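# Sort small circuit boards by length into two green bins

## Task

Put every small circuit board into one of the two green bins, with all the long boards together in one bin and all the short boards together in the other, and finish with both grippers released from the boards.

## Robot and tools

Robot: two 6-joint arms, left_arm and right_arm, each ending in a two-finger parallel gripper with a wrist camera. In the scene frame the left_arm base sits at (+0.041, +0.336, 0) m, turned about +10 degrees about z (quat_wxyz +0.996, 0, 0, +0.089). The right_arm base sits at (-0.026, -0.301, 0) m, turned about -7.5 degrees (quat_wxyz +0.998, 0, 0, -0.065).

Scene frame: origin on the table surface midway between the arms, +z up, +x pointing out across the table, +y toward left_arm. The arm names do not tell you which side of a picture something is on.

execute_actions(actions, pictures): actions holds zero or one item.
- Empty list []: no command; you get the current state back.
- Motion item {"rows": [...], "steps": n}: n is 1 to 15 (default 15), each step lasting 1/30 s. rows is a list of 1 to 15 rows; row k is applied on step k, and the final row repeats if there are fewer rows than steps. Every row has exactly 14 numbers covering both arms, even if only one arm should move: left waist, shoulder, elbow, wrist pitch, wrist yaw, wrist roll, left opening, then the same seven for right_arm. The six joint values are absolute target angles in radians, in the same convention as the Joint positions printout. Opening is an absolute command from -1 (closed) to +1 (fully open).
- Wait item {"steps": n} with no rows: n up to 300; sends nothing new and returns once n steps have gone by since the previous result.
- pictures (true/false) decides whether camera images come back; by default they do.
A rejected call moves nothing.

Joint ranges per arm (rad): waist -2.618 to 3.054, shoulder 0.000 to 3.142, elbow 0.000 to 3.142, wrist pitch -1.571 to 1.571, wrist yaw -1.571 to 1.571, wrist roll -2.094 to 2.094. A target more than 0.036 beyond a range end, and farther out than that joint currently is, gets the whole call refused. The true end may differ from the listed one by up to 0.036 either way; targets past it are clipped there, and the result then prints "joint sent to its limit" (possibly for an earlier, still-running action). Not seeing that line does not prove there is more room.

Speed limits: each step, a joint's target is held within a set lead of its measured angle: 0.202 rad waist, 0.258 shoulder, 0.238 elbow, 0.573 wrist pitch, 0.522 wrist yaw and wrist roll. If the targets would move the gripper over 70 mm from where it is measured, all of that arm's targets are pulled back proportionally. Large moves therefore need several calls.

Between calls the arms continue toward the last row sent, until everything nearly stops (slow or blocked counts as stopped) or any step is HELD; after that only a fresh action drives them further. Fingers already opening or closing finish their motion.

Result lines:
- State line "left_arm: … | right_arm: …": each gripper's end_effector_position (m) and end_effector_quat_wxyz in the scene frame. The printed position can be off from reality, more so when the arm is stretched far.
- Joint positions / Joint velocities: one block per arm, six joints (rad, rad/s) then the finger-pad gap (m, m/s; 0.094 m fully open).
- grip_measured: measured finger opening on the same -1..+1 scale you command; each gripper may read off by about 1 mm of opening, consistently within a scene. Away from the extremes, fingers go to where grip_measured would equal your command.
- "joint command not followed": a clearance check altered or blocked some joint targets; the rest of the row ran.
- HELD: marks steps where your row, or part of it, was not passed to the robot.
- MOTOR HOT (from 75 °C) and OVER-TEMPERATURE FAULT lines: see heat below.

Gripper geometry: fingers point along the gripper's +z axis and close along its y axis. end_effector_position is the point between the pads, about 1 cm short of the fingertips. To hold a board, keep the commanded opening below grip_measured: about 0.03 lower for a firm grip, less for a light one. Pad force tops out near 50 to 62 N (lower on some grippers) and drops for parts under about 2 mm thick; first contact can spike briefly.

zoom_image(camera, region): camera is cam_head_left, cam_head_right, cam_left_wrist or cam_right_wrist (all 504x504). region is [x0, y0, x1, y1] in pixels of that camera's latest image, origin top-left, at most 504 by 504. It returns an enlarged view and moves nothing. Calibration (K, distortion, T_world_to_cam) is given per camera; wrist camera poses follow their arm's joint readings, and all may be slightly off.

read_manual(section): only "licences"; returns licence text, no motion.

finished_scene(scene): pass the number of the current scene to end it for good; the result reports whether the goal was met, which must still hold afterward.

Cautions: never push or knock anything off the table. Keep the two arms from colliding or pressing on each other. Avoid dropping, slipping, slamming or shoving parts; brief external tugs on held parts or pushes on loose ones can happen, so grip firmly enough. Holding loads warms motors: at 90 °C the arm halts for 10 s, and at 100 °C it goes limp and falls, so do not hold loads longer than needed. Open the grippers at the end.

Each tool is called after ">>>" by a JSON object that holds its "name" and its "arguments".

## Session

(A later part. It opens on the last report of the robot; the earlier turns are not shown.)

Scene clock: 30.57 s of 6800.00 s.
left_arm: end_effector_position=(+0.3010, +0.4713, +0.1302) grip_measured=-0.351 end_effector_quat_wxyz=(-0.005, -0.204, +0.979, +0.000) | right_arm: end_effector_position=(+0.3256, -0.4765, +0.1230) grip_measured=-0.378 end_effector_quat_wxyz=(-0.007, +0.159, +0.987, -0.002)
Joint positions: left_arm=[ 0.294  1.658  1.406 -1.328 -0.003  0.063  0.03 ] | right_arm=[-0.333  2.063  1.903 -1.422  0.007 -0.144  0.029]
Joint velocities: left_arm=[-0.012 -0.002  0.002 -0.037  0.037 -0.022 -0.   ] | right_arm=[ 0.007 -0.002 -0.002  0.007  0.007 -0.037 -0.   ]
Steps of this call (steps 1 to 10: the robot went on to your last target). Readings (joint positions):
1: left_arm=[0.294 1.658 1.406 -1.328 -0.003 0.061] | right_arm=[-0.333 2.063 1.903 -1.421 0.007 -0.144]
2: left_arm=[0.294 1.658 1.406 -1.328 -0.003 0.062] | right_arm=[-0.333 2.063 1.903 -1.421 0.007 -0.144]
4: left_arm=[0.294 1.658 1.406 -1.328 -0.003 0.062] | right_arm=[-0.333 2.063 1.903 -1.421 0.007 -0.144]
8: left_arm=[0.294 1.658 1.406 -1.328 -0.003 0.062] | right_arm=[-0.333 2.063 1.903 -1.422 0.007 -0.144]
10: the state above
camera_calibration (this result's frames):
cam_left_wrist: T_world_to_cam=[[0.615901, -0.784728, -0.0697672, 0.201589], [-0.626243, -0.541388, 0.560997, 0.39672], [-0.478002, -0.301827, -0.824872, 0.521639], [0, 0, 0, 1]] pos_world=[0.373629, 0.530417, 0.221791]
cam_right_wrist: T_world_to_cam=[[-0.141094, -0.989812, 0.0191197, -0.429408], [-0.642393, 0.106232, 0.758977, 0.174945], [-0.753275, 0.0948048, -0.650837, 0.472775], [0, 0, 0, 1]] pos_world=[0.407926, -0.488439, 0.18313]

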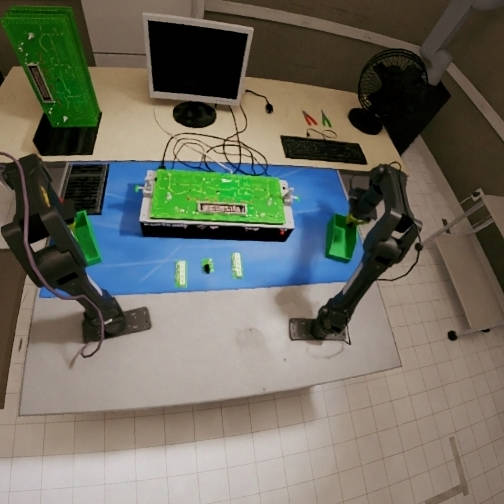

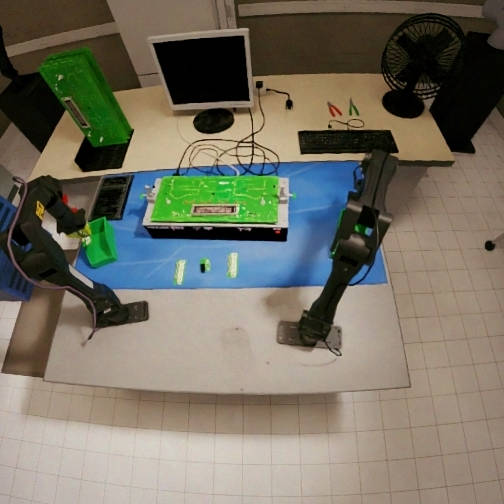

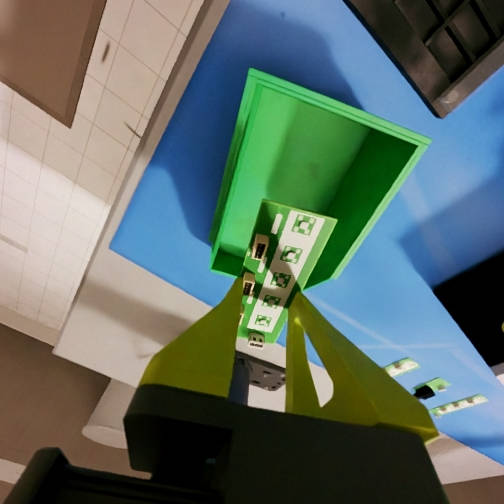

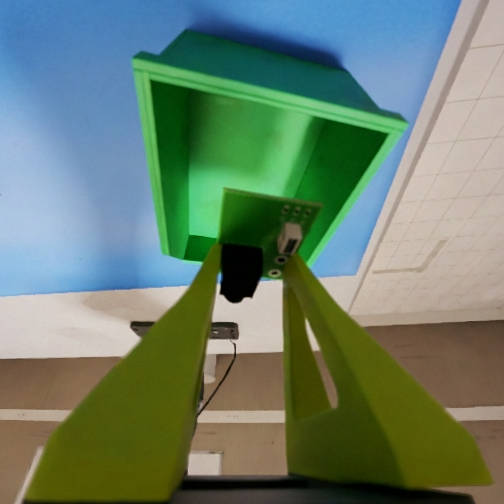

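>>> {"name": "execute_actions", "arguments": {"actions": [{"rows":[[0.27,1.69,1.28,-1.13,0,0.09,-0.43,-0.345,1.97,1.62,-1.21,0,-0.13,-0.42]],"steps":10}], "pictures": false}}

>>> {"name": "execute_actions", "arguments": {"actions": [{"rows":[[0.27,1.74,1.14,-0.95,0,0.09,-0.43,-0.345,1.945,1.42,-1.015,0,-0.13,-0.42]]}], "pictures": false}}

>>> {"name": "execute_actions", "arguments": {"actions": [{"steps":8}]}}

Scene clock: 33.43 s of 6800.00 s.
left_arm: end_effector_position=(+0.3081, +0.4682, +0.0892) grip_measured=-0.351 end_effector_quat_wxyz=(-0.008, -0.186, +0.983, -0.001) | right_arm: end_effector_position=(+0.2954, -0.4627, +0.0759) grip_measured=-0.378 end_effector_quat_wxyz=(-0.035, +0.162, +0.986, +0.007)
Joint positions: left_arm=[ 0.275  1.696  1.285 -1.175 -0.002  0.08   0.03 ] | right_arm=[-0.336  1.993  1.61  -1.259  0.007 -0.14   0.029]
Joint velocities: left_arm=[-0.002  0.012  0.007  0.125  0.037  0.037 -0.   ] | right_arm=[-0.012 -0.012 -0.002  0.286 -0.037 -0.037 -0.   ]
Steps of this call (steps 1 to 15: the robot went on to your last target; steps 16 to 76: nothing new was sent; steps 77 to 86: all 10 steps of this action). Readings (joint positions):
77: left_arm=[0.293 1.657 1.390 -1.305 -0.004 0.065] | right_arm=[-0.333 2.046 1.860 -1.379 0.007 -0.143]
78: left_arm=[0.289 1.656 1.365 -1.268 -0.004 0.068] | right_arm=[-0.333 2.013 1.781 -1.324 0.007 -0.143]
80: left_arm=[0.280 1.672 1.317 -1.224 -0.003 0.074] | right_arm=[-0.334 1.986 1.669 -1.303 0.007 -0.141]
84: left_arm=[0.275 1.696 1.285 -1.188 -0.002 0.079] | right_arm=[-0.336 1.993 1.610 -1.277 0.007 -0.141]
86: the state above

Scene clock: 33.93 s of 6800.00 s.
left_arm: end_effector_position=(+0.3084, +0.4684, +0.0395) grip_measured=-0.351 end_effector_quat_wxyz=(-0.008, -0.185, +0.983, -0.001) | right_arm: end_effector_position=(+0.2901, -0.4597, +0.0382) grip_measured=-0.378 end_effector_quat_wxyz=(-0.014, +0.162, +0.987, +0.002)
Joint positions: left_arm=[ 0.275  1.749  1.142 -0.979 -0.002  0.082  0.03 ] | right_arm=[-0.336  1.961  1.414 -1.052  0.005 -0.14   0.029]
Joint velocities: left_arm=[-0.002 -0.002  0.007 -0.007  0.022  0.037  0.   ] | right_arm=[-0.012 -0.012 -0.007  0.066 -0.022 -0.022 -0.001]
Steps of this call (steps 1 to 15: all 15 steps of this action). Readings (joint positions):
1: left_arm=[0.275 1.697 1.267 -1.143 -0.002 0.081] | right_arm=[-0.336 1.982 1.580 -1.215 0.007 -0.140]
2: left_arm=[0.275 1.697 1.237 -1.097 -0.002 0.081] | right_arm=[-0.336 1.964 1.527 -1.160 0.007 -0.140]
4: left_arm=[0.275 1.719 1.182 -1.047 -0.002 0.082] | right_arm=[-0.336 1.957 1.453 -1.121 0.007 -0.140]
8: left_arm=[0.275 1.749 1.142 -1.014 -0.002 0.082] | right_arm=[-0.336 1.961 1.414 -1.087 0.006 -0.140]
15: the state above

Scene clock: 34.20 s of 6800.00 s.
left_arm: end_effector_position=(+0.3098, +0.4691, +0.0394) grip_measured=-0.351 end_effector_quat_wxyz=(-0.005, -0.184, +0.983, -0.000) | right_arm: end_effector_position=(+0.2913, -0.4603, +0.0382) grip_measured=-0.378 end_effector_quat_wxyz=(-0.012, +0.162, +0.987, +0.001)
Joint positions: left_arm=[ 0.275  1.749  1.142 -0.973 -0.002  0.083  0.03 ] | right_arm=[-0.336  1.961  1.414 -1.046  0.005 -0.14   0.029]
Joint velocities: left_arm=[ 0.002  0.012  0.002  0.007 -0.022  0.051 -0.   ] | right_arm=[-0.002  0.002 -0.012 -0.022  0.037  0.051  0.001]
Steps of this call (steps 1 to 8: the robot went on to your last target). Readings (joint positions):
1: left_arm=[0.275 1.749 1.142 -0.978 -0.002 0.082] | right_arm=[-0.336 1.961 1.414 -1.050 0.005 -0.140]
2: left_arm=[0.275 1.749 1.142 -0.976 -0.002 0.082] | right_arm=[-0.336 1.961 1.414 -1.049 0.005 -0.140]
4: left_arm=[0.275 1.749 1.142 -0.975 -0.002 0.083] | right_arm=[-0.336 1.961 1.414 -1.047 0.005 -0.140]
8: the state above
camera_calibration (this result's frames):
cam_left_wrist: T_world_to_cam=[[0.584622, -0.808406, -0.0685313, 0.208909], [-0.647123, -0.515594, 0.5616, 0.446315], [-0.489335, -0.283976, -0.824566, 0.445417], [0, 0, 0, 1]] pos_world=[0.384646, 0.525488, 0.130942]
cam_right_wrist: T_world_to_cam=[[-0.148136, -0.988864, 0.0142734, -0.413895], [-0.634596, 0.106115, 0.765524, 0.213009], [-0.758514, 0.104344, -0.643249, 0.395791], [0, 0, 0, 1]] pos_world=[0.374075, -0.473188, 0.0974366]

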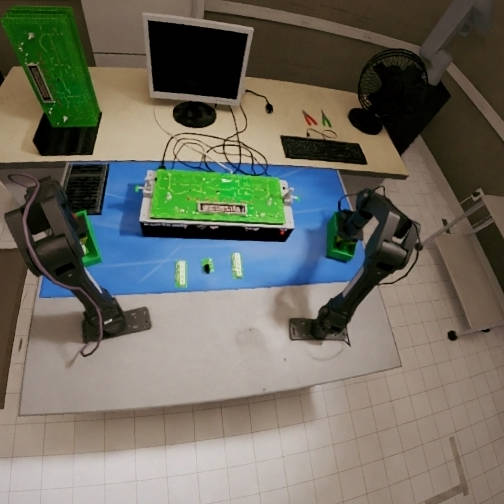

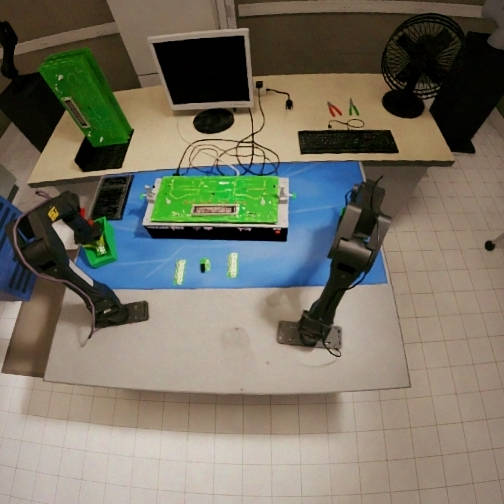

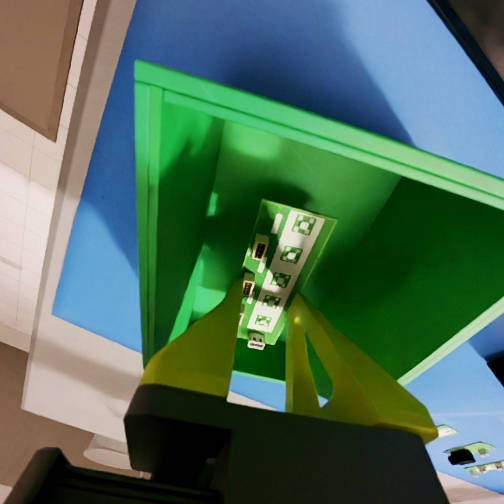

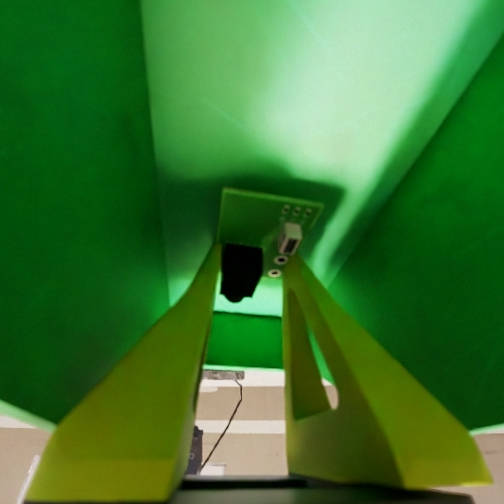

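>>> {"name": "execute_actions", "arguments": {"actions": [{"rows":[[0.27,1.775,1.085,-0.895,0,0.09,-0.43,-0.345,1.945,1.42,-1.03,0,-0.13,-0.2]],"steps":14}], "pictures": false}}

>>> {"name": "execute_actions", "arguments": {"actions": [{"rows":[[0.27,1.775,1.085,-0.895,0,0.09,-0.18,-0.345,1.92,1.56,-1.21,0,-0.13,-0.2]],"steps":8}], "pictures": false}}

>>> {"name": "execute_actions", "arguments": {"actions": [{"rows":[[0.27,1.69,1.28,-1.17,0,0.09,-0.18,-0.345,1.87,1.75,-1.44,0,-0.13,-0.2]],"steps":9}], "pictures": false}}

>>> {"name": "execute_actions", "arguments": {"actions": [{"rows":[[0.27,1.62,1.43,-1.37,0,0.09,-0.18,-0.345,1.65,1.45,-1.35,0,-0.13,0.3]],"steps":10}], "pictures": false}}

>>> {"name": "execute_actions", "arguments": {"actions": [{"rows":[[-0.5,1.5,1.28,-1.34,0,-0.5,0.3,0.3,1.65,1.45,-1.35,0,0.5,0.3]],"steps":13}], "pictures": false}}

>>> {"name": "execute_actions", "arguments": {"actions": [{"rows":[[-1.112,1.565,1.0,-0.975,0,-0.92,0.3,0.3,1.65,1.45,-1.35,0,0.5,0.3]]}], "pictures": false}}

>>> {"name": "execute_actions", "arguments": {"actions": [{"steps":15}]}}

Scene clock: 37.47 s of 6800.00 s.
left_arm: end_effector_position=(+0.3064, +0.4674, +0.0235) grip_measured=-0.351 end_effector_quat_wxyz=(-0.011, -0.184, +0.983, -0.002) | right_arm: end_effector_position=(+0.2914, -0.4604, +0.0382) grip_measured=-0.202 end_effector_quat_wxyz=(-0.011, +0.162, +0.987, +0.001)
Joint positions: left_arm=[ 0.275  1.77   1.098 -0.92  -0.002  0.083  0.03 ] | right_arm=[-0.336  1.961  1.414 -1.046  0.005 -0.14   0.037]
Joint velocities: left_arm=[-0.012  0.022  0.007  0.081 -0.007 -0.095 -0.001] | right_arm=[ 0.002  0.002  0.002 -0.051  0.007  0.037  0.   ]
Steps of this call (steps 1 to 15: the robot went on to your last target; steps 16 to 84: nothing new was sent; steps 85 to 98: all 14 steps of this action). Readings (joint positions):
85: left_arm=[0.275 1.749 1.136 -0.964 -0.002 0.083] | right_arm=[-0.336 1.961 1.414 -1.046 0.005 -0.140]
86: left_arm=[0.275 1.750 1.127 -0.950 -0.002 0.083] | right_arm=[-0.336 1.961 1.414 -1.046 0.005 -0.140]
88: left_arm=[0.275 1.758 1.111 -0.937 -0.002 0.083] | right_arm=[-0.336 1.961 1.414 -1.046 0.005 -0.140]
92: left_arm=[0.275 1.770 1.098 -0.930 -0.002 0.083] | right_arm=[-0.336 1.961 1.414 -1.046 0.005 -0.140]
98: the state above

Scene clock: 37.73 s of 6800.00 s.
left_arm: end_effector_position=(+0.3070, +0.4677, +0.0235) grip_measured=-0.183 end_effector_quat_wxyz=(-0.009, -0.184, +0.983, -0.001) | right_arm: end_effector_position=(+0.3039, -0.4667, +0.0808) grip_measured=-0.202 end_effector_quat_wxyz=(+0.012, +0.162, +0.987, -0.007)
Joint positions: left_arm=[ 0.275  1.77   1.098 -0.917 -0.002  0.083  0.038] | right_arm=[-0.336  1.931  1.545 -1.157  0.005 -0.14   0.037]
Joint velocities: left_arm=[-0.012  0.002 -0.002 -0.022  0.022  0.022  0.001] | right_arm=[-0.012 -0.056  0.007 -0.168 -0.037  0.022 -0.002]
Steps of this call (steps 1 to 8: all 8 steps of this action). Readings (joint positions):
1: left_arm=[0.275 1.770 1.098 -0.919 -0.002 0.083] | right_arm=[-0.336 1.962 1.433 -1.071 0.005 -0.140]
2: left_arm=[0.275 1.770 1.098 -0.919 -0.002 0.083] | right_arm=[-0.336 1.966 1.462 -1.105 0.005 -0.140]
4: left_arm=[0.275 1.770 1.098 -0.918 -0.002 0.083] | right_arm=[-0.336 1.956 1.513 -1.135 0.005 -0.140]
8: the state above

Scene clock: 38.03 s of 6800.00 s.
left_arm: end_effector_position=(+0.3190, +0.4735, +0.0889) grip_measured=-0.183 end_effector_quat_wxyz=(+0.021, -0.184, +0.983, +0.007) | right_arm: end_effector_position=(+0.2991, -0.4643, +0.1512) grip_measured=-0.202 end_effector_quat_wxyz=(+0.030, +0.162, +0.986, -0.012)
Joint positions: left_arm=[ 0.275  1.686  1.272 -1.111 -0.002  0.083  0.038] | right_arm=[-0.336  1.869  1.74  -1.378  0.005 -0.14   0.037]
Joint velocities: left_arm=[ 0.012 -0.007 -0.007 -0.271  0.007  0.022 -0.   ] | right_arm=[ 0.007 -0.012 -0.012 -0.3    0.007  0.022  0.   ]
Steps of this call (steps 1 to 9: all 9 steps of this action). Readings (joint positions):
1: left_arm=[0.275 1.768 1.119 -0.953 -0.002 0.083] | right_arm=[-0.336 1.932 1.572 -1.199 0.005 -0.140]
2: left_arm=[0.275 1.764 1.154 -1.009 -0.002 0.083] | right_arm=[-0.336 1.937 1.615 -1.255 0.005 -0.140]
4: left_arm=[0.275 1.734 1.221 -1.064 -0.002 0.083] | right_arm=[-0.336 1.921 1.689 -1.311 0.005 -0.140]
8: left_arm=[0.275 1.687 1.272 -1.102 -0.002 0.083] | right_arm=[-0.336 1.871 1.740 -1.367 0.005 -0.140]
9: the state above

Scene clock: 38.37 s of 6800.00 s.
left_arm: end_effector_position=(+0.3053, +0.4668, +0.1434) grip_measured=-0.183 end_effector_quat_wxyz=(+0.019, -0.184, +0.983, +0.006) | right_arm: end_effector_position=(+0.2358, -0.4324, +0.1400) grip_measured=+0.298 end_effector_quat_wxyz=(-0.008, +0.163, +0.987, -0.000)
Joint positions: left_arm=[ 0.275  1.619  1.416 -1.328 -0.002  0.083  0.038] | right_arm=[-0.336  1.665  1.452 -1.373  0.005 -0.139  0.061]
Joint velocities: left_arm=[ 0.002 -0.007  0.002 -0.227  0.007  0.022  0.001] | right_arm=[-0.002  0.012  0.007 -0.022  0.022  0.007 -0.001]
Steps of this call (steps 1 to 10: all 10 steps of this action). Readings (joint positions):
1: left_arm=[0.275 1.686 1.289 -1.149 -0.002 0.083] | right_arm=[-0.336 1.839 1.696 -1.349 0.005 -0.139]
2: left_arm=[0.275 1.686 1.317 -1.201 -0.002 0.083] | right_arm=[-0.336 1.788 1.608 -1.319 0.005 -0.139]
4: left_arm=[0.275 1.663 1.373 -1.260 -0.002 0.083] | right_arm=[-0.336 1.702 1.486 -1.351 0.005 -0.139]
8: left_arm=[0.275 1.620 1.416 -1.310 -0.002 0.083] | right_arm=[-0.336 1.665 1.452 -1.375 0.005 -0.139]
10: the state above

Scene clock: 38.80 s of 6800.00 s.
left_arm: end_effector_position=(+0.2895, +0.2484, +0.1372) grip_measured=+0.297 end_effector_quat_wxyz=(+0.003, -0.061, +0.998, -0.011) | right_arm: end_effector_position=(+0.2678, -0.2400, +0.1400) grip_measured=+0.298 end_effector_quat_wxyz=(+0.004, +0.128, +0.992, +0.009)
Joint positions: left_arm=[-0.511  1.525  1.298 -1.329  0.018 -0.455  0.061] | right_arm=[ 0.322  1.665  1.452 -1.345 -0.014  0.45   0.061]
Joint velocities: left_arm=[-0.374 -0.007 -0.002  0.007  0.125 -0.271 -0.001] | right_arm=[-0.076 -0.002  0.007 -0.007  0.066  0.256 -0.001]
Steps of this call (steps 1 to 13: all 13 steps of this action). Readings (joint positions):
1: left_arm=[0.254 1.606 1.396 -1.318 -0.012 0.007] | right_arm=[-0.315 1.665 1.452 -1.372 0.016 -0.064]
2: left_arm=[0.206 1.580 1.358 -1.308 -0.020 -0.093] | right_arm=[-0.269 1.665 1.452 -1.370 0.024 0.036]
4: left_arm=[0.062 1.539 1.308 -1.323 -0.015 -0.238] | right_arm=[-0.133 1.665 1.452 -1.361 0.022 0.199]
8: left_arm=[-0.237 1.525 1.298 -1.329 -0.004 -0.389] | right_arm=[0.159 1.665 1.452 -1.347 0.012 0.372]
13: the state above

Scene clock: 39.30 s of 6800.00 s.
left_arm: end_effector_position=(+0.1906, +0.1266, +0.0495) grip_measured=+0.297 end_effector_quat_wxyz=(-0.012, +0.026, +1.000, -0.001) | right_arm: end_effector_position=(+0.2689, -0.2455, +0.1400) grip_measured=+0.298 end_effector_quat_wxyz=(+0.005, +0.155, +0.988, +0.006)
Joint positions: left_arm=[-1.121  1.583  1.    -1.     0.02  -0.891  0.061] | right_arm=[ 0.307  1.665  1.452 -1.345 -0.008  0.489  0.061]
Joint velocities: left_arm=[ 0.046  0.002 -0.007  0.066 -0.007 -0.139 -0.001] | right_arm=[-0.002 -0.002  0.002  0.007  0.007 -0.037 -0.   ]
Steps of this call (steps 1 to 15: all 15 steps of this action). Readings (joint positions):
1: left_arm=[-0.537 1.522 1.273 -1.293 0.010 -0.510] | right_arm=[0.318 1.665 1.452 -1.345 -0.013 0.458]
2: left_arm=[-0.579 1.518 1.227 -1.233 0.002 -0.575] | right_arm=[0.313 1.665 1.452 -1.345 -0.012 0.464]
4: left_arm=[-0.696 1.534 1.120 -1.140 0.001 -0.680] | right_arm=[0.308 1.665 1.452 -1.345 -0.010 0.474]
8: left_arm=[-0.985 1.583 1.003 -1.055 0.006 -0.817] | right_arm=[0.307 1.665 1.452 -1.345 -0.008 0.483]
15: the state above

Scene clock: 39.80 s of 6800.00 s.
left_arm: end_effector_position=(+0.1930, +0.1255, +0.0495) grip_measured=+0.297 end_effector_quat_wxyz=(-0.007, +0.014, +1.000, -0.004) | right_arm: end_effector_position=(+0.2689, -0.2455, +0.1400) grip_measured=+0.298 end_effector_quat_wxyz=(+0.005, +0.156, +0.988, +0.006)
Joint positions: left_arm=[-1.119  1.583  1.    -0.991  0.016 -0.911  0.061] | right_arm=[ 0.307  1.665  1.452 -1.345 -0.008  0.49   0.061]
Joint velocities: left_arm=[-0.017 -0.002 -0.012 -0.007  0.007  0.022  0.001] | right_arm=[-0.007  0.012  0.012 -0.066 -0.037 -0.051  0.001]
Steps of this call (steps 1 to 15: the robot went on to your last target). Readings (joint positions):
1: left_arm=[-1.119 1.583 1.000 -0.998 0.019 -0.895] | right_arm=[0.307 1.665 1.452 -1.345 -0.008 0.489]
2: left_arm=[-1.119 1.583 1.000 -0.996 0.018 -0.899] | right_arm=[0.307 1.665 1.452 -1.345 -0.008 0.489]
4: left_arm=[-1.119 1.583 1.000 -0.994 0.017 -0.904] | right_arm=[0.307 1.665 1.452 -1.345 -0.008 0.490]
8: left_arm=[-1.119 1.583 1.000 -0.992 0.017 -0.909] | right_arm=[0.307 1.665 1.452 -1.345 -0.008 0.490]
15: the state above
camera_calibration (this result's frames):
cam_left_wrist: T_world_to_cam=[[0.223649, -0.972771, -0.0608114, 0.0900511], [-0.794124, -0.21804, 0.567297, 0.178648], [-0.56511, -0.0785836, -0.821265, 0.287626], [0, 0, 0, 1]] pos_world=[0.284269, 0.149154, 0.140346]
cam_right_wrist: T_world_to_cam=[[-0.135772, -0.99073, 0.00452383, -0.208694], [-0.661793, 0.0940897, 0.743759, 0.105421], [-0.73729, 0.0979876, -0.668433, 0.418141], [0, 0, 0, 1]] pos_world=[0.349723, -0.257651, 0.202035]

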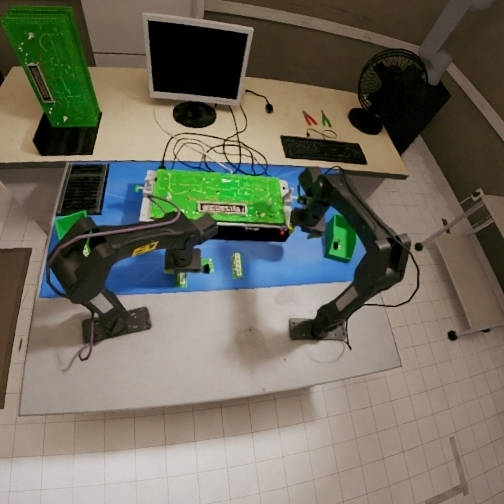

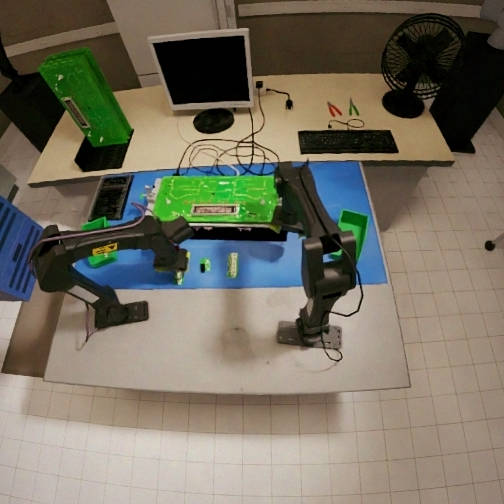

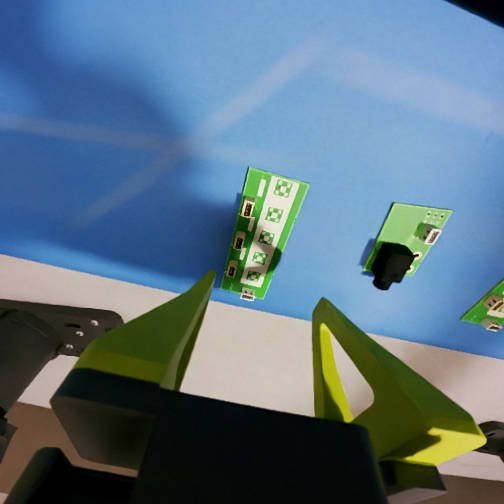

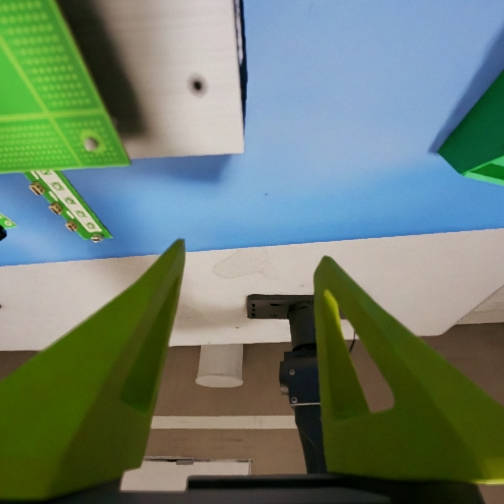

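>>> {"name": "execute_actions", "arguments": {"actions": [{"rows":[[-1.075,1.605,0.95,-0.91,0,-0.9,0.3,0.3,1.65,1.45,-1.35,0,0.5,0.3]],"steps":10}], "pictures": false}}

>>> {"name": "execute_actions", "arguments": {"actions": [{"rows":[[-1.075,1.628,0.912,-0.85,0,-0.9,0.3,0.3,1.65,1.45,-1.35,0,0.5,0.3]],"steps":10}], "pictures": false}}

>>> {"name": "execute_actions", "arguments": {"actions": [{"rows":[[-1.075,1.65,0.872,-0.81,0,-0.9,0.3,0.3,1.65,1.45,-1.35,0,0.5,0.3]]}]}}

Scene clock: 42.30 s of 6800.00 s.
left_arm: end_effector_position=(+0.2023, +0.1308, +0.0380) grip_measured=+0.297 end_effector_quat_wxyz=(-0.004, -0.004, +1.000, -0.007) | right_arm: end_effector_position=(+0.2689, -0.2455, +0.1400) grip_measured=+0.298 end_effector_quat_wxyz=(+0.005, +0.156, +0.988, +0.006)
Joint positions: left_arm=[-1.079  1.596  0.965 -0.934  0.014 -0.909  0.061] | right_arm=[ 0.307  1.665  1.452 -1.345 -0.008  0.49   0.061]
Joint velocities: left_arm=[ 0.012  0.022 -0.007  0.11  -0.037  0.022 -0.001] | right_arm=[ 0.002 -0.002 -0.022 -0.051  0.037 -0.037 -0.001]
Steps of this call (steps 1 to 15: the robot went on to your last target; steps 16 to 65: nothing new was sent; steps 66 to 75: all 10 steps of this action). Readings (joint positions):
66: left_arm=[-1.115 1.583 0.996 -0.982 0.017 -0.911] | right_arm=[0.307 1.665 1.452 -1.345 -0.008 0.490]
67: left_arm=[-1.106 1.583 0.988 -0.967 0.017 -0.910] | right_arm=[0.307 1.665 1.452 -1.345 -0.008 0.490]
69: left_arm=[-1.086 1.590 0.975 -0.951 0.015 -0.909] | right_arm=[0.307 1.665 1.452 -1.345 -0.008 0.490]
73: left_arm=[-1.079 1.596 0.965 -0.939 0.014 -0.909] | right_arm=[0.307 1.665 1.452 -1.345 -0.008 0.490]
75: the state above

Scene clock: 42.63 s of 6800.00 s.
left_arm: end_effector_position=(+0.2016, +0.1317, +0.0232) grip_measured=+0.297 end_effector_quat_wxyz=(-0.005, -0.003, +1.000, -0.005) | right_arm: end_effector_position=(+0.2689, -0.2455, +0.1400) grip_measured=+0.298 end_effector_quat_wxyz=(+0.005, +0.156, +0.988, +0.006)
Joint positions: left_arm=[-1.079  1.621  0.926 -0.875  0.014 -0.907  0.061] | right_arm=[ 0.307  1.665  1.452 -1.345 -0.008  0.49   0.061]
Joint velocities: left_arm=[-0.022  0.012 -0.007  0.007 -0.022 -0.037 -0.   ] | right_arm=[ 0.007  0.002 -0.012  0.007 -0.051  0.007 -0.   ]
Steps of this call (steps 1 to 10: all 10 steps of this action). Readings (joint positions):
1: left_arm=[-1.079 1.598 0.961 -0.924 0.014 -0.908] | right_arm=[0.307 1.665 1.452 -1.345 -0.008 0.490]
2: left_arm=[-1.079 1.600 0.953 -0.908 0.014 -0.908] | right_arm=[0.307 1.665 1.452 -1.345 -0.008 0.490]
4: left_arm=[-1.079 1.610 0.939 -0.891 0.014 -0.908] | right_arm=[0.307 1.665 1.452 -1.345 -0.008 0.490]
8: left_arm=[-1.079 1.621 0.926 -0.880 0.014 -0.907] | right_arm=[0.307 1.665 1.452 -1.345 -0.008 0.490]
10: the state above

Scene clock: 43.13 s of 6800.00 s.
left_arm: end_effector_position=(+0.2000, +0.1341, +0.0130) grip_measured=+0.297 end_effector_quat_wxyz=(-0.006, -0.003, +1.000, -0.003) | right_arm: end_effector_position=(+0.2689, -0.2455, +0.1400) grip_measured=+0.298 end_effector_quat_wxyz=(+0.005, +0.156, +0.988, +0.006)
Joint positions: left_arm=[-1.079  1.635  0.896 -0.835  0.013 -0.906  0.061] | right_arm=[ 0.307  1.665  1.452 -1.345 -0.008  0.49   0.061]
Joint velocities: left_arm=[ 0.007 -0.007  0.002  0.037  0.051 -0.066 -0.   ] | right_arm=[ 0.017 -0.002 -0.007 -0.081 -0.022 -0.081  0.   ]
Steps of this call (steps 1 to 15: all 15 steps of this action). Readings (joint positions):
1: left_arm=[-1.079 1.622 0.922 -0.866 0.014 -0.907] | right_arm=[0.307 1.665 1.452 -1.345 -0.008 0.490]
2: left_arm=[-1.079 1.623 0.914 -0.853 0.014 -0.907] | right_arm=[0.307 1.665 1.452 -1.345 -0.008 0.490]
4: left_arm=[-1.079 1.632 0.899 -0.842 0.014 -0.907] | right_arm=[0.307 1.665 1.452 -1.345 -0.008 0.490]
8: left_arm=[-1.079 1.635 0.896 -0.835 0.014 -0.906] | right_arm=[0.307 1.665 1.452 -1.345 -0.008 0.490]
15: the state above
camera_calibration (this result's frames):
cam_left_wrist: T_world_to_cam=[[0.257389, -0.964275, -0.0626446, 0.0867168], [-0.787188, -0.246836, 0.565162, 0.209328], [-0.560435, -0.0961532, -0.822598, 0.263749], [0, 0, 0, 1]] pos_world=[0.290274, 0.160649, 0.104088]
cam_right_wrist: T_world_to_cam=[[-0.135772, -0.99073, 0.00452383, -0.208694], [-0.661793, 0.0940897, 0.743759, 0.105421], [-0.73729, 0.0979876, -0.668433, 0.418141], [0, 0, 0, 1]] pos_world=[0.349723, -0.257651, 0.202035]

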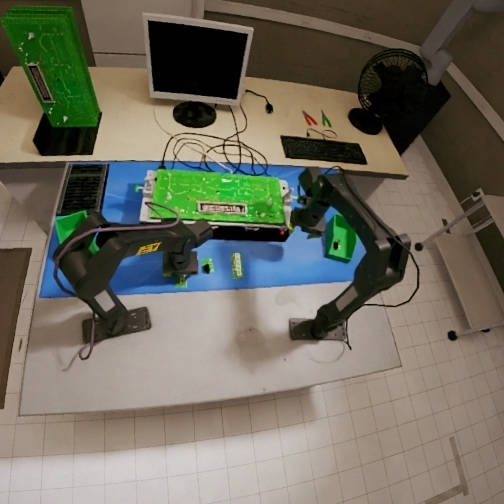

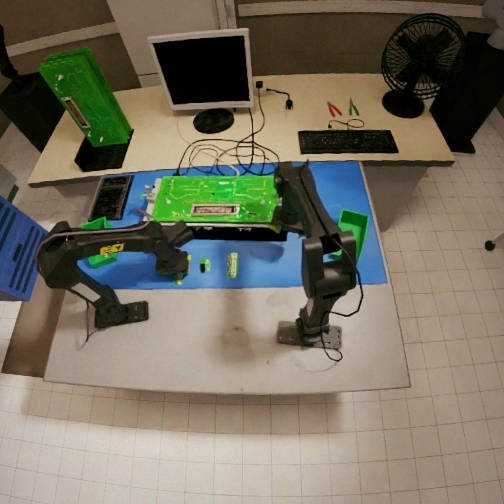

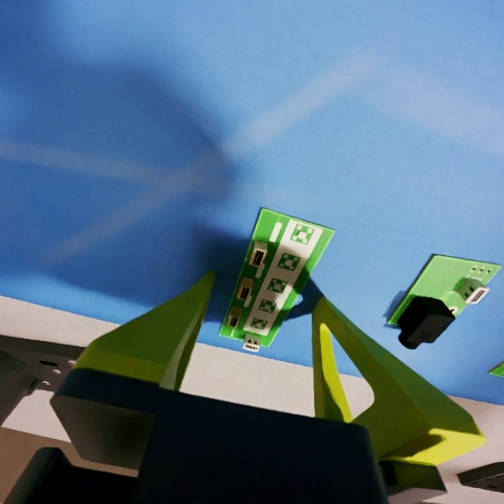

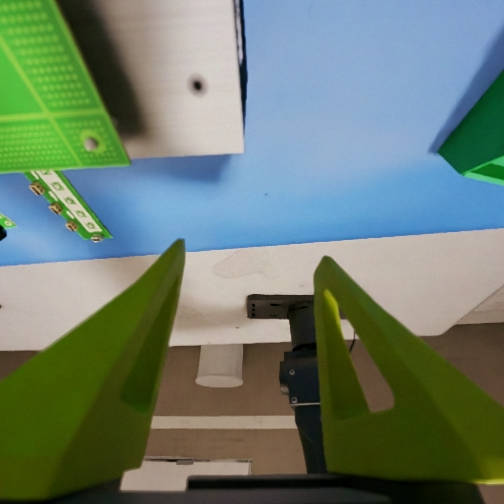

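>>> {"name": "execute_actions", "arguments": {"actions": [{"rows":[[-1.075,1.64,0.888,-0.83,0,-0.9,0.0,0.3,1.65,1.45,-1.35,0,0.5,0.3],[-1.075,1.64,0.888,-0.83,0,-0.9,-0.1,0.3,1.65,1.45,-1.35,0,0.5,0.3],[-1.075,1.64,0.888,-0.83,0,-0.9,-0.2,0.3,1.65,1.45,-1.35,0,0.5,0.3],[-1.075,1.64,0.888,-0.83,0,-0.9,-0.25,0.3,1.65,1.45,-1.35,0,0.5,0.3],[-1.075,1.64,0.888,-0.83,0,-0.9,-0.3,0.3,1.65,1.45,-1.35,0,0.5,0.3],[-1.075,1.64,0.888,-0.83,0,-0.9,-0.35,0.3,1.65,1.45,-1.35,0,0.5,0.3],[-1.075,1.64,0.888,-0.83,0,-0.9,-0.42,0.3,1.65,1.45,-1.35,0,0.5,0.3]],"steps":12}], "pictures": false}}

>>> {"name": "execute_actions", "arguments": {"actions": [{"rows":[[-1.075,1.57,1.01,-1.0,0,-0.9,-0.42,0.3,1.65,1.45,-1.35,0,0.5,0.3]],"steps":8}], "pictures": false}}

>>> {"name": "execute_actions", "arguments": {"actions": [{"rows":[[-0.9,1.45,1.25,-1.36,0,-0.8,-0.42,0.6,1.65,1.45,-1.35,0,0.6,0.3]],"steps":10}], "pictures": false}}

>>> {"name": "execute_actions", "arguments": {"actions": [{"rows":[[-0.3,1.5,1.3,-1.36,0,-0.4,-0.42,1.086,1.75,1.55,-1.37,0,0.82,0.3]],"steps":10}], "pictures": false}}

>>> {"name": "execute_actions", "arguments": {"actions": [{"rows":[[0.27,1.64,1.43,-1.34,0,0.09,-0.42,1.086,2.0,1.75,-1.31,0,0.82,0.3]],"steps":15}], "pictures": false}}

>>> {"name": "execute_actions", "arguments": {"actions": [{"rows":[[0.27,1.69,1.28,-1.13,0,0.09,-0.42,1.086,2.15,1.825,-1.2,0,0.82,0.3]],"steps":10}], "pictures": false}}

>>> {"name": "execute_actions", "arguments": {"actions": [{"rows":[[0.27,1.75,1.12,-0.92,0,0.09,-0.42,1.086,2.15,1.825,-1.2,0,0.82,0.3]],"steps":15}]}}

Scene clock: 47.27 s of 6800.00 s.
left_arm: end_effector_position=(+0.2009, +0.1316, +0.0130) grip_measured=-0.352 end_effector_quat_wxyz=(-0.005, -0.003, +1.000, -0.008) | right_arm: end_effector_position=(+0.2689, -0.2455, +0.1400) grip_measured=+0.298 end_effector_quat_wxyz=(+0.005, +0.156, +0.988, +0.006)
Joint positions: left_arm=[-1.079  1.635  0.896 -0.825  0.018 -0.906  0.03 ] | right_arm=[ 0.307  1.665  1.452 -1.345 -0.008  0.49   0.061]
Joint velocities: left_arm=[-0.007  0.012  0.002  0.051  0.007 -0.007  0.001] | right_arm=[-0.007  0.002  0.017 -0.007 -0.022 -0.022 -0.   ]
Steps of this call (steps 1 to 15: the robot went on to your last target; steps 16 to 90: nothing new was sent; then 0.73 s passed at rest; steps 91 to 102: all 12 steps of this action). Readings (joint positions):
91: left_arm=[-1.079 1.635 0.896 -0.833 0.015 -0.906] | right_arm=[0.307 1.665 1.452 -1.345 -0.008 0.490]
92: left_arm=[-1.079 1.635 0.896 -0.827 0.018 -0.906] | right_arm=[0.307 1.665 1.452 -1.345 -0.008 0.490]
94: left_arm=[-1.079 1.635 0.896 -0.826 0.018 -0.906] | right_arm=[0.307 1.665 1.452 -1.345 -0.008 0.490]
98: left_arm=[-1.079 1.635 0.896 -0.825 0.018 -0.906] | right_arm=[0.307 1.665 1.452 -1.345 -0.008 0.490]
102: the state above

Scene clock: 47.53 s of 6800.00 s.
left_arm: end_effector_position=(+0.2070, +0.1245, +0.0490) grip_measured=-0.352 end_effector_quat_wxyz=(+0.006, -0.003, +1.000, -0.020) | right_arm: end_effector_position=(+0.2689, -0.2455, +0.1400) grip_measured=+0.298 end_effector_quat_wxyz=(+0.005, +0.156, +0.988, +0.006)
Joint positions: left_arm=[-1.079  1.579  0.994 -0.946  0.016 -0.906  0.03 ] | right_arm=[ 0.307  1.665  1.452 -1.345 -0.008  0.49   0.061]
Joint velocities: left_arm=[ 0.007  0.022 -0.022 -0.139  0.007 -0.037  0.001] | right_arm=[-0.007  0.007 -0.007  0.022  0.022  0.022  0.   ]
Steps of this call (steps 1 to 8: all 8 steps of this action). Readings (joint positions):
1: left_arm=[-1.079 1.633 0.907 -0.847 0.018 -0.906] | right_arm=[0.307 1.665 1.452 -1.345 -0.008 0.490]
2: left_arm=[-1.079 1.628 0.927 -0.884 0.018 -0.906] | right_arm=[0.307 1.665 1.452 -1.345 -0.008 0.490]
4: left_arm=[-1.079 1.605 0.965 -0.921 0.018 -0.906] | right_arm=[0.307 1.665 1.452 -1.345 -0.008 0.490]
8: the state above

Scene clock: 47.87 s of 6800.00 s.
left_arm: end_effector_position=(+0.2395, +0.1630, +0.1449) grip_measured=-0.352 end_effector_quat_wxyz=(+0.035, -0.052, +0.997, -0.039) | right_arm: end_effector_position=(+0.2383, -0.1583, +0.1400) grip_measured=+0.298 end_effector_quat_wxyz=(+0.003, +0.047, +0.999, +0.009)
Joint positions: left_arm=[-0.896  1.441  1.247 -1.272  0.007 -0.822  0.03 ] | right_arm=[ 0.614  1.665  1.452 -1.344 -0.012  0.578  0.061]
Joint velocities: left_arm=[-0.002 -0.012 -0.002 -0.535  0.022  0.095  0.   ] | right_arm=[-0.125  0.007 -0.002 -0.022  0.022  0.066 -0.   ]
Steps of this call (steps 1 to 10: all 10 steps of this action). Readings (joint positions):
1: left_arm=[-1.066 1.576 1.011 -0.983 0.023 -0.895] | right_arm=[0.328 1.665 1.452 -1.345 0.004 0.506]
2: left_arm=[-1.036 1.571 1.044 -1.044 0.028 -0.883] | right_arm=[0.374 1.665 1.452 -1.345 0.015 0.524]
4: left_arm=[-0.961 1.536 1.130 -1.135 0.025 -0.861] | right_arm=[0.505 1.665 1.452 -1.344 0.011 0.548]
8: left_arm=[-0.896 1.451 1.242 -1.237 0.008 -0.830] | right_arm=[0.621 1.665 1.452 -1.344 -0.013 0.571]
10: the state above

Scene clock: 48.20 s of 6800.00 s.
left_arm: end_effector_position=(+0.2981, +0.3059, +0.1353) grip_measured=-0.352 end_effector_quat_wxyz=(+0.008, -0.166, +0.986, -0.002) | right_arm: end_effector_position=(+0.1480, -0.0325, +0.1295) grip_measured=+0.298 end_effector_quat_wxyz=(-0.011, -0.100, +0.995, -0.001)
Joint positions: left_arm=[-0.301  1.505  1.271 -1.321 -0.    -0.456  0.03 ] | right_arm=[ 1.114  1.767  1.528 -1.347 -0.016  0.782  0.061]
Joint velocities: left_arm=[ 0.691 -0.002  0.002 -0.11  -0.212  0.271 -0.   ] | right_arm=[ 0.217 -0.012 -0.017 -0.051 -0.095  0.212  0.001]
Steps of this call (steps 1 to 10: all 10 steps of this action). Readings (joint positions):
1: left_arm=[-0.872 1.447 1.250 -1.293 0.020 -0.761] | right_arm=[0.632 1.675 1.465 -1.356 0.002 0.614]
2: left_arm=[-0.818 1.460 1.258 -1.309 0.028 -0.688] | right_arm=[0.675 1.696 1.491 -1.367 0.013 0.654]
4: left_arm=[-0.675 1.487 1.270 -1.312 0.025 -0.585] | right_arm=[0.806 1.735 1.524 -1.355 0.014 0.711]
8: left_arm=[-0.387 1.505 1.271 -1.314 0.014 -0.480] | right_arm=[1.065 1.767 1.528 -1.346 -0.003 0.769]
10: the state above

Scene clock: 48.70 s of 6800.00 s.
left_arm: end_effector_position=(+0.3037, +0.4684, +0.1324) grip_measured=-0.352 end_effector_quat_wxyz=(+0.000, -0.197, +0.980, +0.004) | right_arm: end_effector_position=(+0.1891, +0.0119, +0.0934) grip_measured=+0.298 end_effector_quat_wxyz=(-0.014, -0.076, +0.997, -0.010)
Joint positions: left_arm=[ 0.279  1.651  1.407 -1.325 -0.007  0.061  0.03 ] | right_arm=[ 1.092  2.026  1.73  -1.308 -0.009  0.809  0.061]
Joint velocities: left_arm=[-0.1    0.002  0.007 -0.066  0.051  0.154  0.   ] | right_arm=[-0.017 -0.017  0.007  0.022  0.007 -0.022 -0.001]
Steps of this call (steps 1 to 15: all 15 steps of this action). Readings (joint positions):
1: left_arm=[-0.263 1.522 1.291 -1.343 0.007 -0.379] | right_arm=[1.116 1.797 1.565 -1.376 -0.018 0.788]
2: left_arm=[-0.208 1.555 1.334 -1.361 0.015 -0.286] | right_arm=[1.111 1.853 1.637 -1.394 -0.017 0.793]
4: left_arm=[-0.072 1.616 1.395 -1.336 0.017 -0.151] | right_arm=[1.100 1.951 1.721 -1.337 -0.014 0.799]
8: left_arm=[0.207 1.651 1.407 -1.315 0.008 -0.013] | right_arm=[1.092 2.030 1.730 -1.308 -0.010 0.805]
15: the state above

Scene clock: 49.03 s of 6800.00 s.
left_arm: end_effector_position=(+0.3078, +0.4682, +0.0885) grip_measured=-0.352 end_effector_quat_wxyz=(-0.009, -0.185, +0.983, -0.001) | right_arm: end_effector_position=(+0.2090, +0.0403, +0.0552) grip_measured=+0.298 end_effector_quat_wxyz=(-0.010, -0.076, +0.997, -0.006)
Joint positions: left_arm=[ 0.275  1.698  1.284 -1.175 -0.004  0.081  0.03 ] | right_arm=[ 1.092  2.174  1.805 -1.224 -0.009  0.81   0.061]
Joint velocities: left_arm=[-0.012 -0.017 -0.007  0.154 -0.066  0.037  0.   ] | right_arm=[ 0.007  0.007 -0.002  0.037  0.007  0.037  0.   ]
Steps of this call (steps 1 to 10: all 10 steps of this action). Readings (joint positions):
1: left_arm=[0.276 1.651 1.391 -1.302 -0.006 0.065] | right_arm=[1.092 2.041 1.744 -1.312 -0.009 0.810]
2: left_arm=[0.275 1.650 1.366 -1.267 -0.005 0.069] | right_arm=[1.092 2.066 1.773 -1.304 -0.009 0.810]
4: left_arm=[0.275 1.669 1.318 -1.222 -0.004 0.074] | right_arm=[1.092 2.118 1.803 -1.256 -0.009 0.810]
8: left_arm=[0.275 1.698 1.284 -1.187 -0.004 0.079] | right_arm=[1.092 2.172 1.805 -1.226 -0.009 0.810]
10: the state above

Scene clock: 49.53 s of 6800.00 s.
left_arm: end_effector_position=(+0.3070, +0.4677, +0.0306) grip_measured=-0.352 end_effector_quat_wxyz=(-0.011, -0.184, +0.983, -0.001) | right_arm: end_effector_position=(+0.2098, +0.0415, +0.0555) grip_measured=+0.298 end_effector_quat_wxyz=(-0.008, -0.076, +0.997, -0.003)
Joint positions: left_arm=[ 0.275  1.762  1.119 -0.95  -0.003  0.082  0.03 ] | right_arm=[ 1.092  2.173  1.805 -1.218 -0.009  0.81   0.061]
Joint velocities: left_arm=[ 0.012  0.002 -0.002 -0.007 -0.066 -0.007  0.   ] | right_arm=[ 0.007  0.007 -0.007  0.022  0.095 -0.051  0.   ]
Steps of this call (steps 1 to 15: all 15 steps of this action). Readings (joint positions):
1: left_arm=[0.275 1.698 1.264 -1.138 -0.004 0.081] | right_arm=[1.092 2.173 1.805 -1.222 -0.009 0.810]
2: left_arm=[0.275 1.699 1.229 -1.086 -0.004 0.081] | right_arm=[1.092 2.173 1.805 -1.221 -0.009 0.810]
4: left_arm=[0.275 1.725 1.166 -1.028 -0.004 0.082] | right_arm=[1.092 2.173 1.805 -1.220 -0.009 0.810]
8: left_arm=[0.275 1.762 1.119 -0.990 -0.003 0.082] | right_arm=[1.092 2.173 1.805 -1.219 -0.009 0.810]
15: the state above
camera_calibration (this result's frames):
cam_left_wrist: T_world_to_cam=[[0.583469, -0.808954, -0.0718096, 0.209523], [-0.640632, -0.512797, 0.571515, 0.445165], [-0.499153, -0.287458, -0.817444, 0.440767], [0, 0, 0, 1]] pos_world=[0.382947, 0.524476, 0.120929]
cam_right_wrist: T_world_to_cam=[[0.322793, -0.94629, 0.0184479, -0.0307775], [-0.617209, -0.195682, 0.762077, 0.103876], [-0.717536, -0.257379, -0.647223, 0.299408], [0, 0, 0, 1]] pos_world=[0.288884, 0.0682634, 0.11519]

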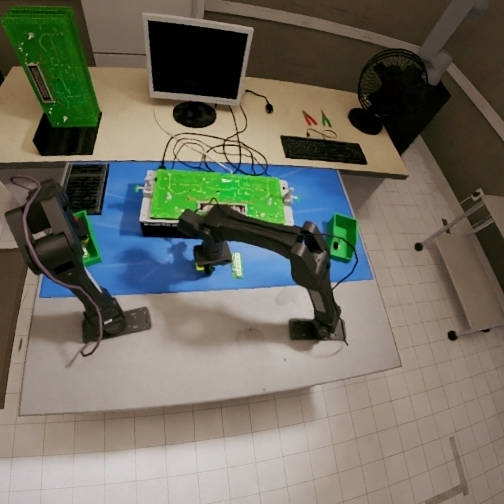

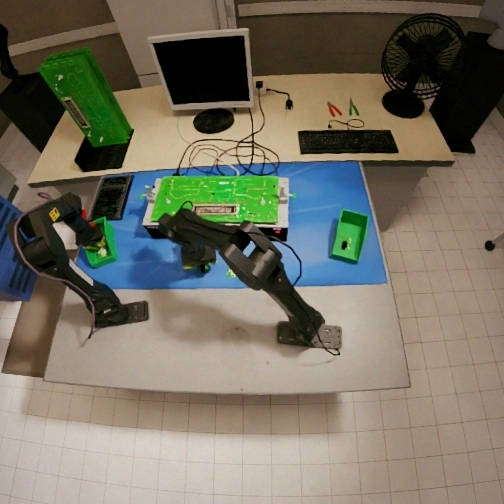

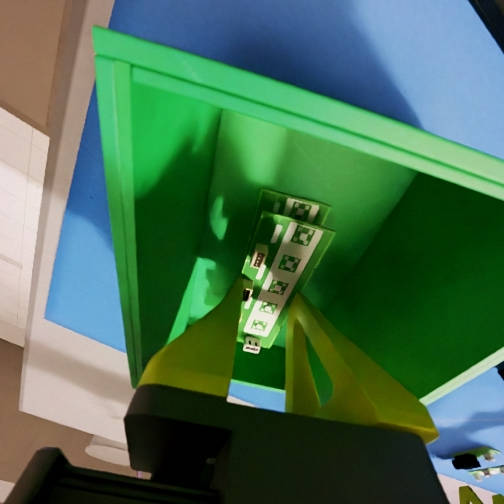

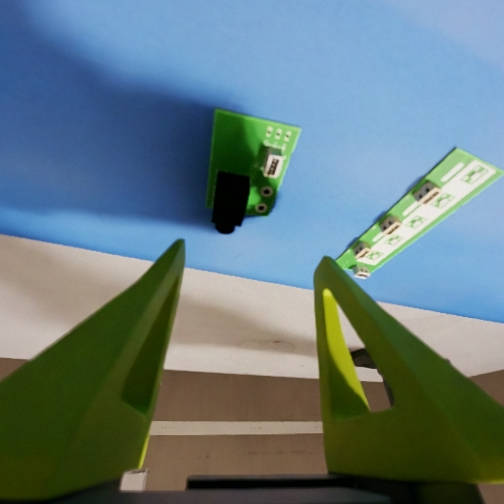

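>>> {"name": "execute_actions", "arguments": {"actions": [{"rows":[[0.27,1.75,1.12,-0.93,0,0.09,-0.18,1.077,2.222,1.80,-1.135,0,0.86,0.3]],"steps":13}], "pictures": false}}

>>> {"name": "execute_actions", "arguments": {"actions": [{"rows":[[0.27,1.69,1.28,-1.17,0,0.09,-0.18,1.077,2.24,1.76,-1.085,0,0.86,0.3]],"steps":10}], "pictures": false}}

>>> {"name": "execute_actions", "arguments": {"actions": [{"rows":[[0.27,1.62,1.43,-1.37,0,0.09,-0.18,1.077,2.248,1.735,-1.065,0,0.86,0.3]],"steps":15}]}}

Scene clock: 52.00 s of 6800.00 s.
left_arm: end_effector_position=(+0.3089, +0.4686, +0.0305) grip_measured=-0.183 end_effector_quat_wxyz=(-0.007, -0.184, +0.983, -0.000) | right_arm: end_effector_position=(+0.2181, +0.0486, +0.0298) grip_measured=+0.298 end_effector_quat_wxyz=(-0.009, -0.054, +0.999, -0.004)
Joint positions: left_arm=[ 0.275  1.762  1.119 -0.942 -0.003  0.082  0.038] | right_arm=[ 1.085  2.236  1.805 -1.156 -0.009  0.847  0.061]
Joint velocities: left_arm=[-0.007 -0.017 -0.002  0.037  0.066  0.022  0.   ] | right_arm=[ 0.007 -0.012  0.002  0.022  0.037 -0.007 -0.   ]
Steps of this call (steps 1 to 15: the robot went on to your last target; steps 16 to 61: nothing new was sent; steps 62 to 74: all 13 steps of this action). Readings (joint positions):
62: left_arm=[0.275 1.762 1.119 -0.942 -0.003 0.082] | right_arm=[1.091 2.177 1.805 -1.214 -0.009 0.816]
63: left_arm=[0.275 1.762 1.119 -0.942 -0.003 0.082] | right_arm=[1.091 2.183 1.805 -1.202 -0.009 0.823]
65: left_arm=[0.275 1.762 1.119 -0.942 -0.003 0.082] | right_arm=[1.088 2.205 1.805 -1.182 -0.009 0.833]
69: left_arm=[0.275 1.762 1.119 -0.942 -0.003 0.082] | right_arm=[1.085 2.236 1.805 -1.164 -0.009 0.843]
74: the state above

Scene clock: 52.33 s of 6800.00 s.
left_arm: end_effector_position=(+0.3148, +0.4715, +0.0869) grip_measured=-0.183 end_effector_quat_wxyz=(+0.011, -0.184, +0.983, +0.005) | right_arm: end_effector_position=(+0.2197, +0.0499, +0.0213) grip_measured=+0.298 end_effector_quat_wxyz=(-0.005, -0.052, +0.999, +0.001)
Joint positions: left_arm=[ 0.275  1.69   1.269 -1.126 -0.003  0.083  0.038] | right_arm=[ 1.084  2.239  1.775 -1.111 -0.008  0.85   0.061]
Joint velocities: left_arm=[ 0.002  0.007  0.017 -0.315  0.022  0.007 -0.   ] | right_arm=[-0.012 -0.012 -0.002  0.125  0.022 -0.007 -0.002]
Steps of this call (steps 1 to 10: all 10 steps of this action). Readings (joint positions):
1: left_arm=[0.275 1.760 1.138 -0.973 -0.003 0.083] | right_arm=[1.085 2.237 1.798 -1.148 -0.009 0.848]
2: left_arm=[0.275 1.758 1.168 -1.023 -0.003 0.083] | right_arm=[1.085 2.237 1.790 -1.137 -0.009 0.849]
4: left_arm=[0.275 1.731 1.225 -1.073 -0.003 0.083] | right_arm=[1.085 2.240 1.775 -1.122 -0.009 0.850]
8: left_arm=[0.275 1.690 1.269 -1.109 -0.003 0.083] | right_arm=[1.084 2.239 1.775 -1.113 -0.008 0.850]
10: the state above

Scene clock: 52.83 s of 6800.00 s.
left_arm: end_effector_position=(+0.3006, +0.4645, +0.1437) grip_measured=-0.183 end_effector_quat_wxyz=(+0.009, -0.184, +0.983, +0.004) | right_arm: end_effector_position=(+0.2195, +0.0495, +0.0198) grip_measured=+0.298 end_effector_quat_wxyz=(-0.004, -0.052, +0.999, +0.001)
Joint positions: left_arm=[ 0.275  1.619  1.417 -1.35  -0.003  0.083  0.038] | right_arm=[ 1.084  2.237  1.765 -1.102 -0.008  0.85   0.061]
Joint velocities: left_arm=[-0.002 -0.012 -0.012  0.007 -0.007  0.007  0.   ] | right_arm=[ 0.012 -0.002  0.012  0.022  0.022  0.007 -0.001]
Steps of this call (steps 1 to 15: all 15 steps of this action). Readings (joint positions):
1: left_arm=[0.275 1.689 1.287 -1.162 -0.003 0.083] | right_arm=[1.084 2.239 1.771 -1.107 -0.008 0.850]
2: left_arm=[0.275 1.687 1.317 -1.212 -0.003 0.083] | right_arm=[1.084 2.238 1.767 -1.104 -0.008 0.850]
4: left_arm=[0.275 1.662 1.375 -1.264 -0.003 0.083] | right_arm=[1.084 2.237 1.766 -1.102 -0.008 0.850]
8: left_arm=[0.275 1.619 1.417 -1.311 -0.003 0.083] | right_arm=[1.084 2.237 1.765 -1.102 -0.008 0.850]
15: the state above
camera_calibration (this result's frames):
cam_left_wrist: T_world_to_cam=[[0.585739, -0.80795, -0.0642332, 0.216563], [-0.661844, -0.522549, 0.5375, 0.390547], [-0.467838, -0.272322, -0.840814, 0.516099], [0, 0, 0, 1]] pos_world=[0.373083, 0.519597, 0.237935]
cam_right_wrist: T_world_to_cam=[[0.277199, -0.960738, 0.0119771, -0.014776], [-0.632458, -0.173069, 0.755012, 0.140926], [-0.723296, -0.216864, -0.655601, 0.28475], [0, 0, 0, 1]] pos_world=[0.299184, 0.0719459, 0.0804585]

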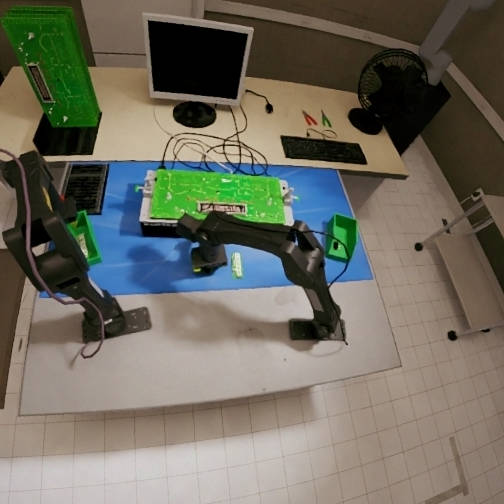

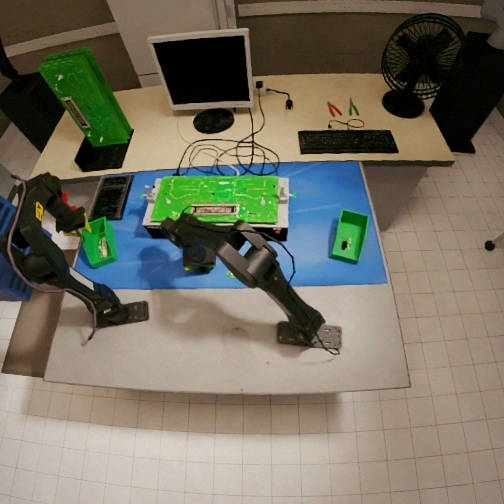

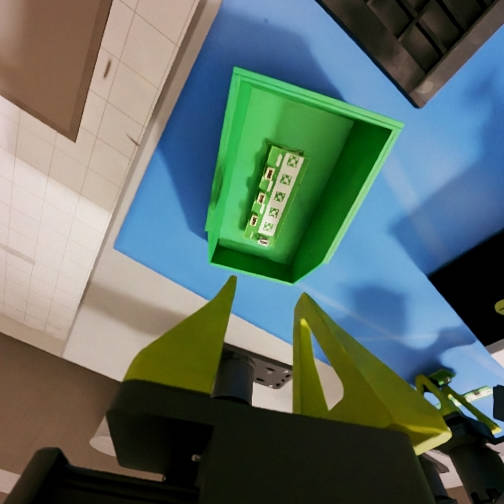

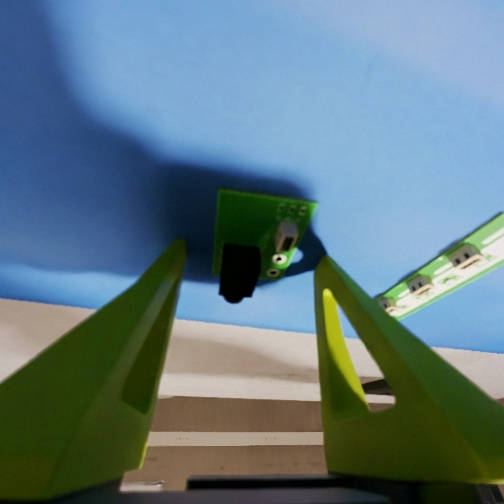

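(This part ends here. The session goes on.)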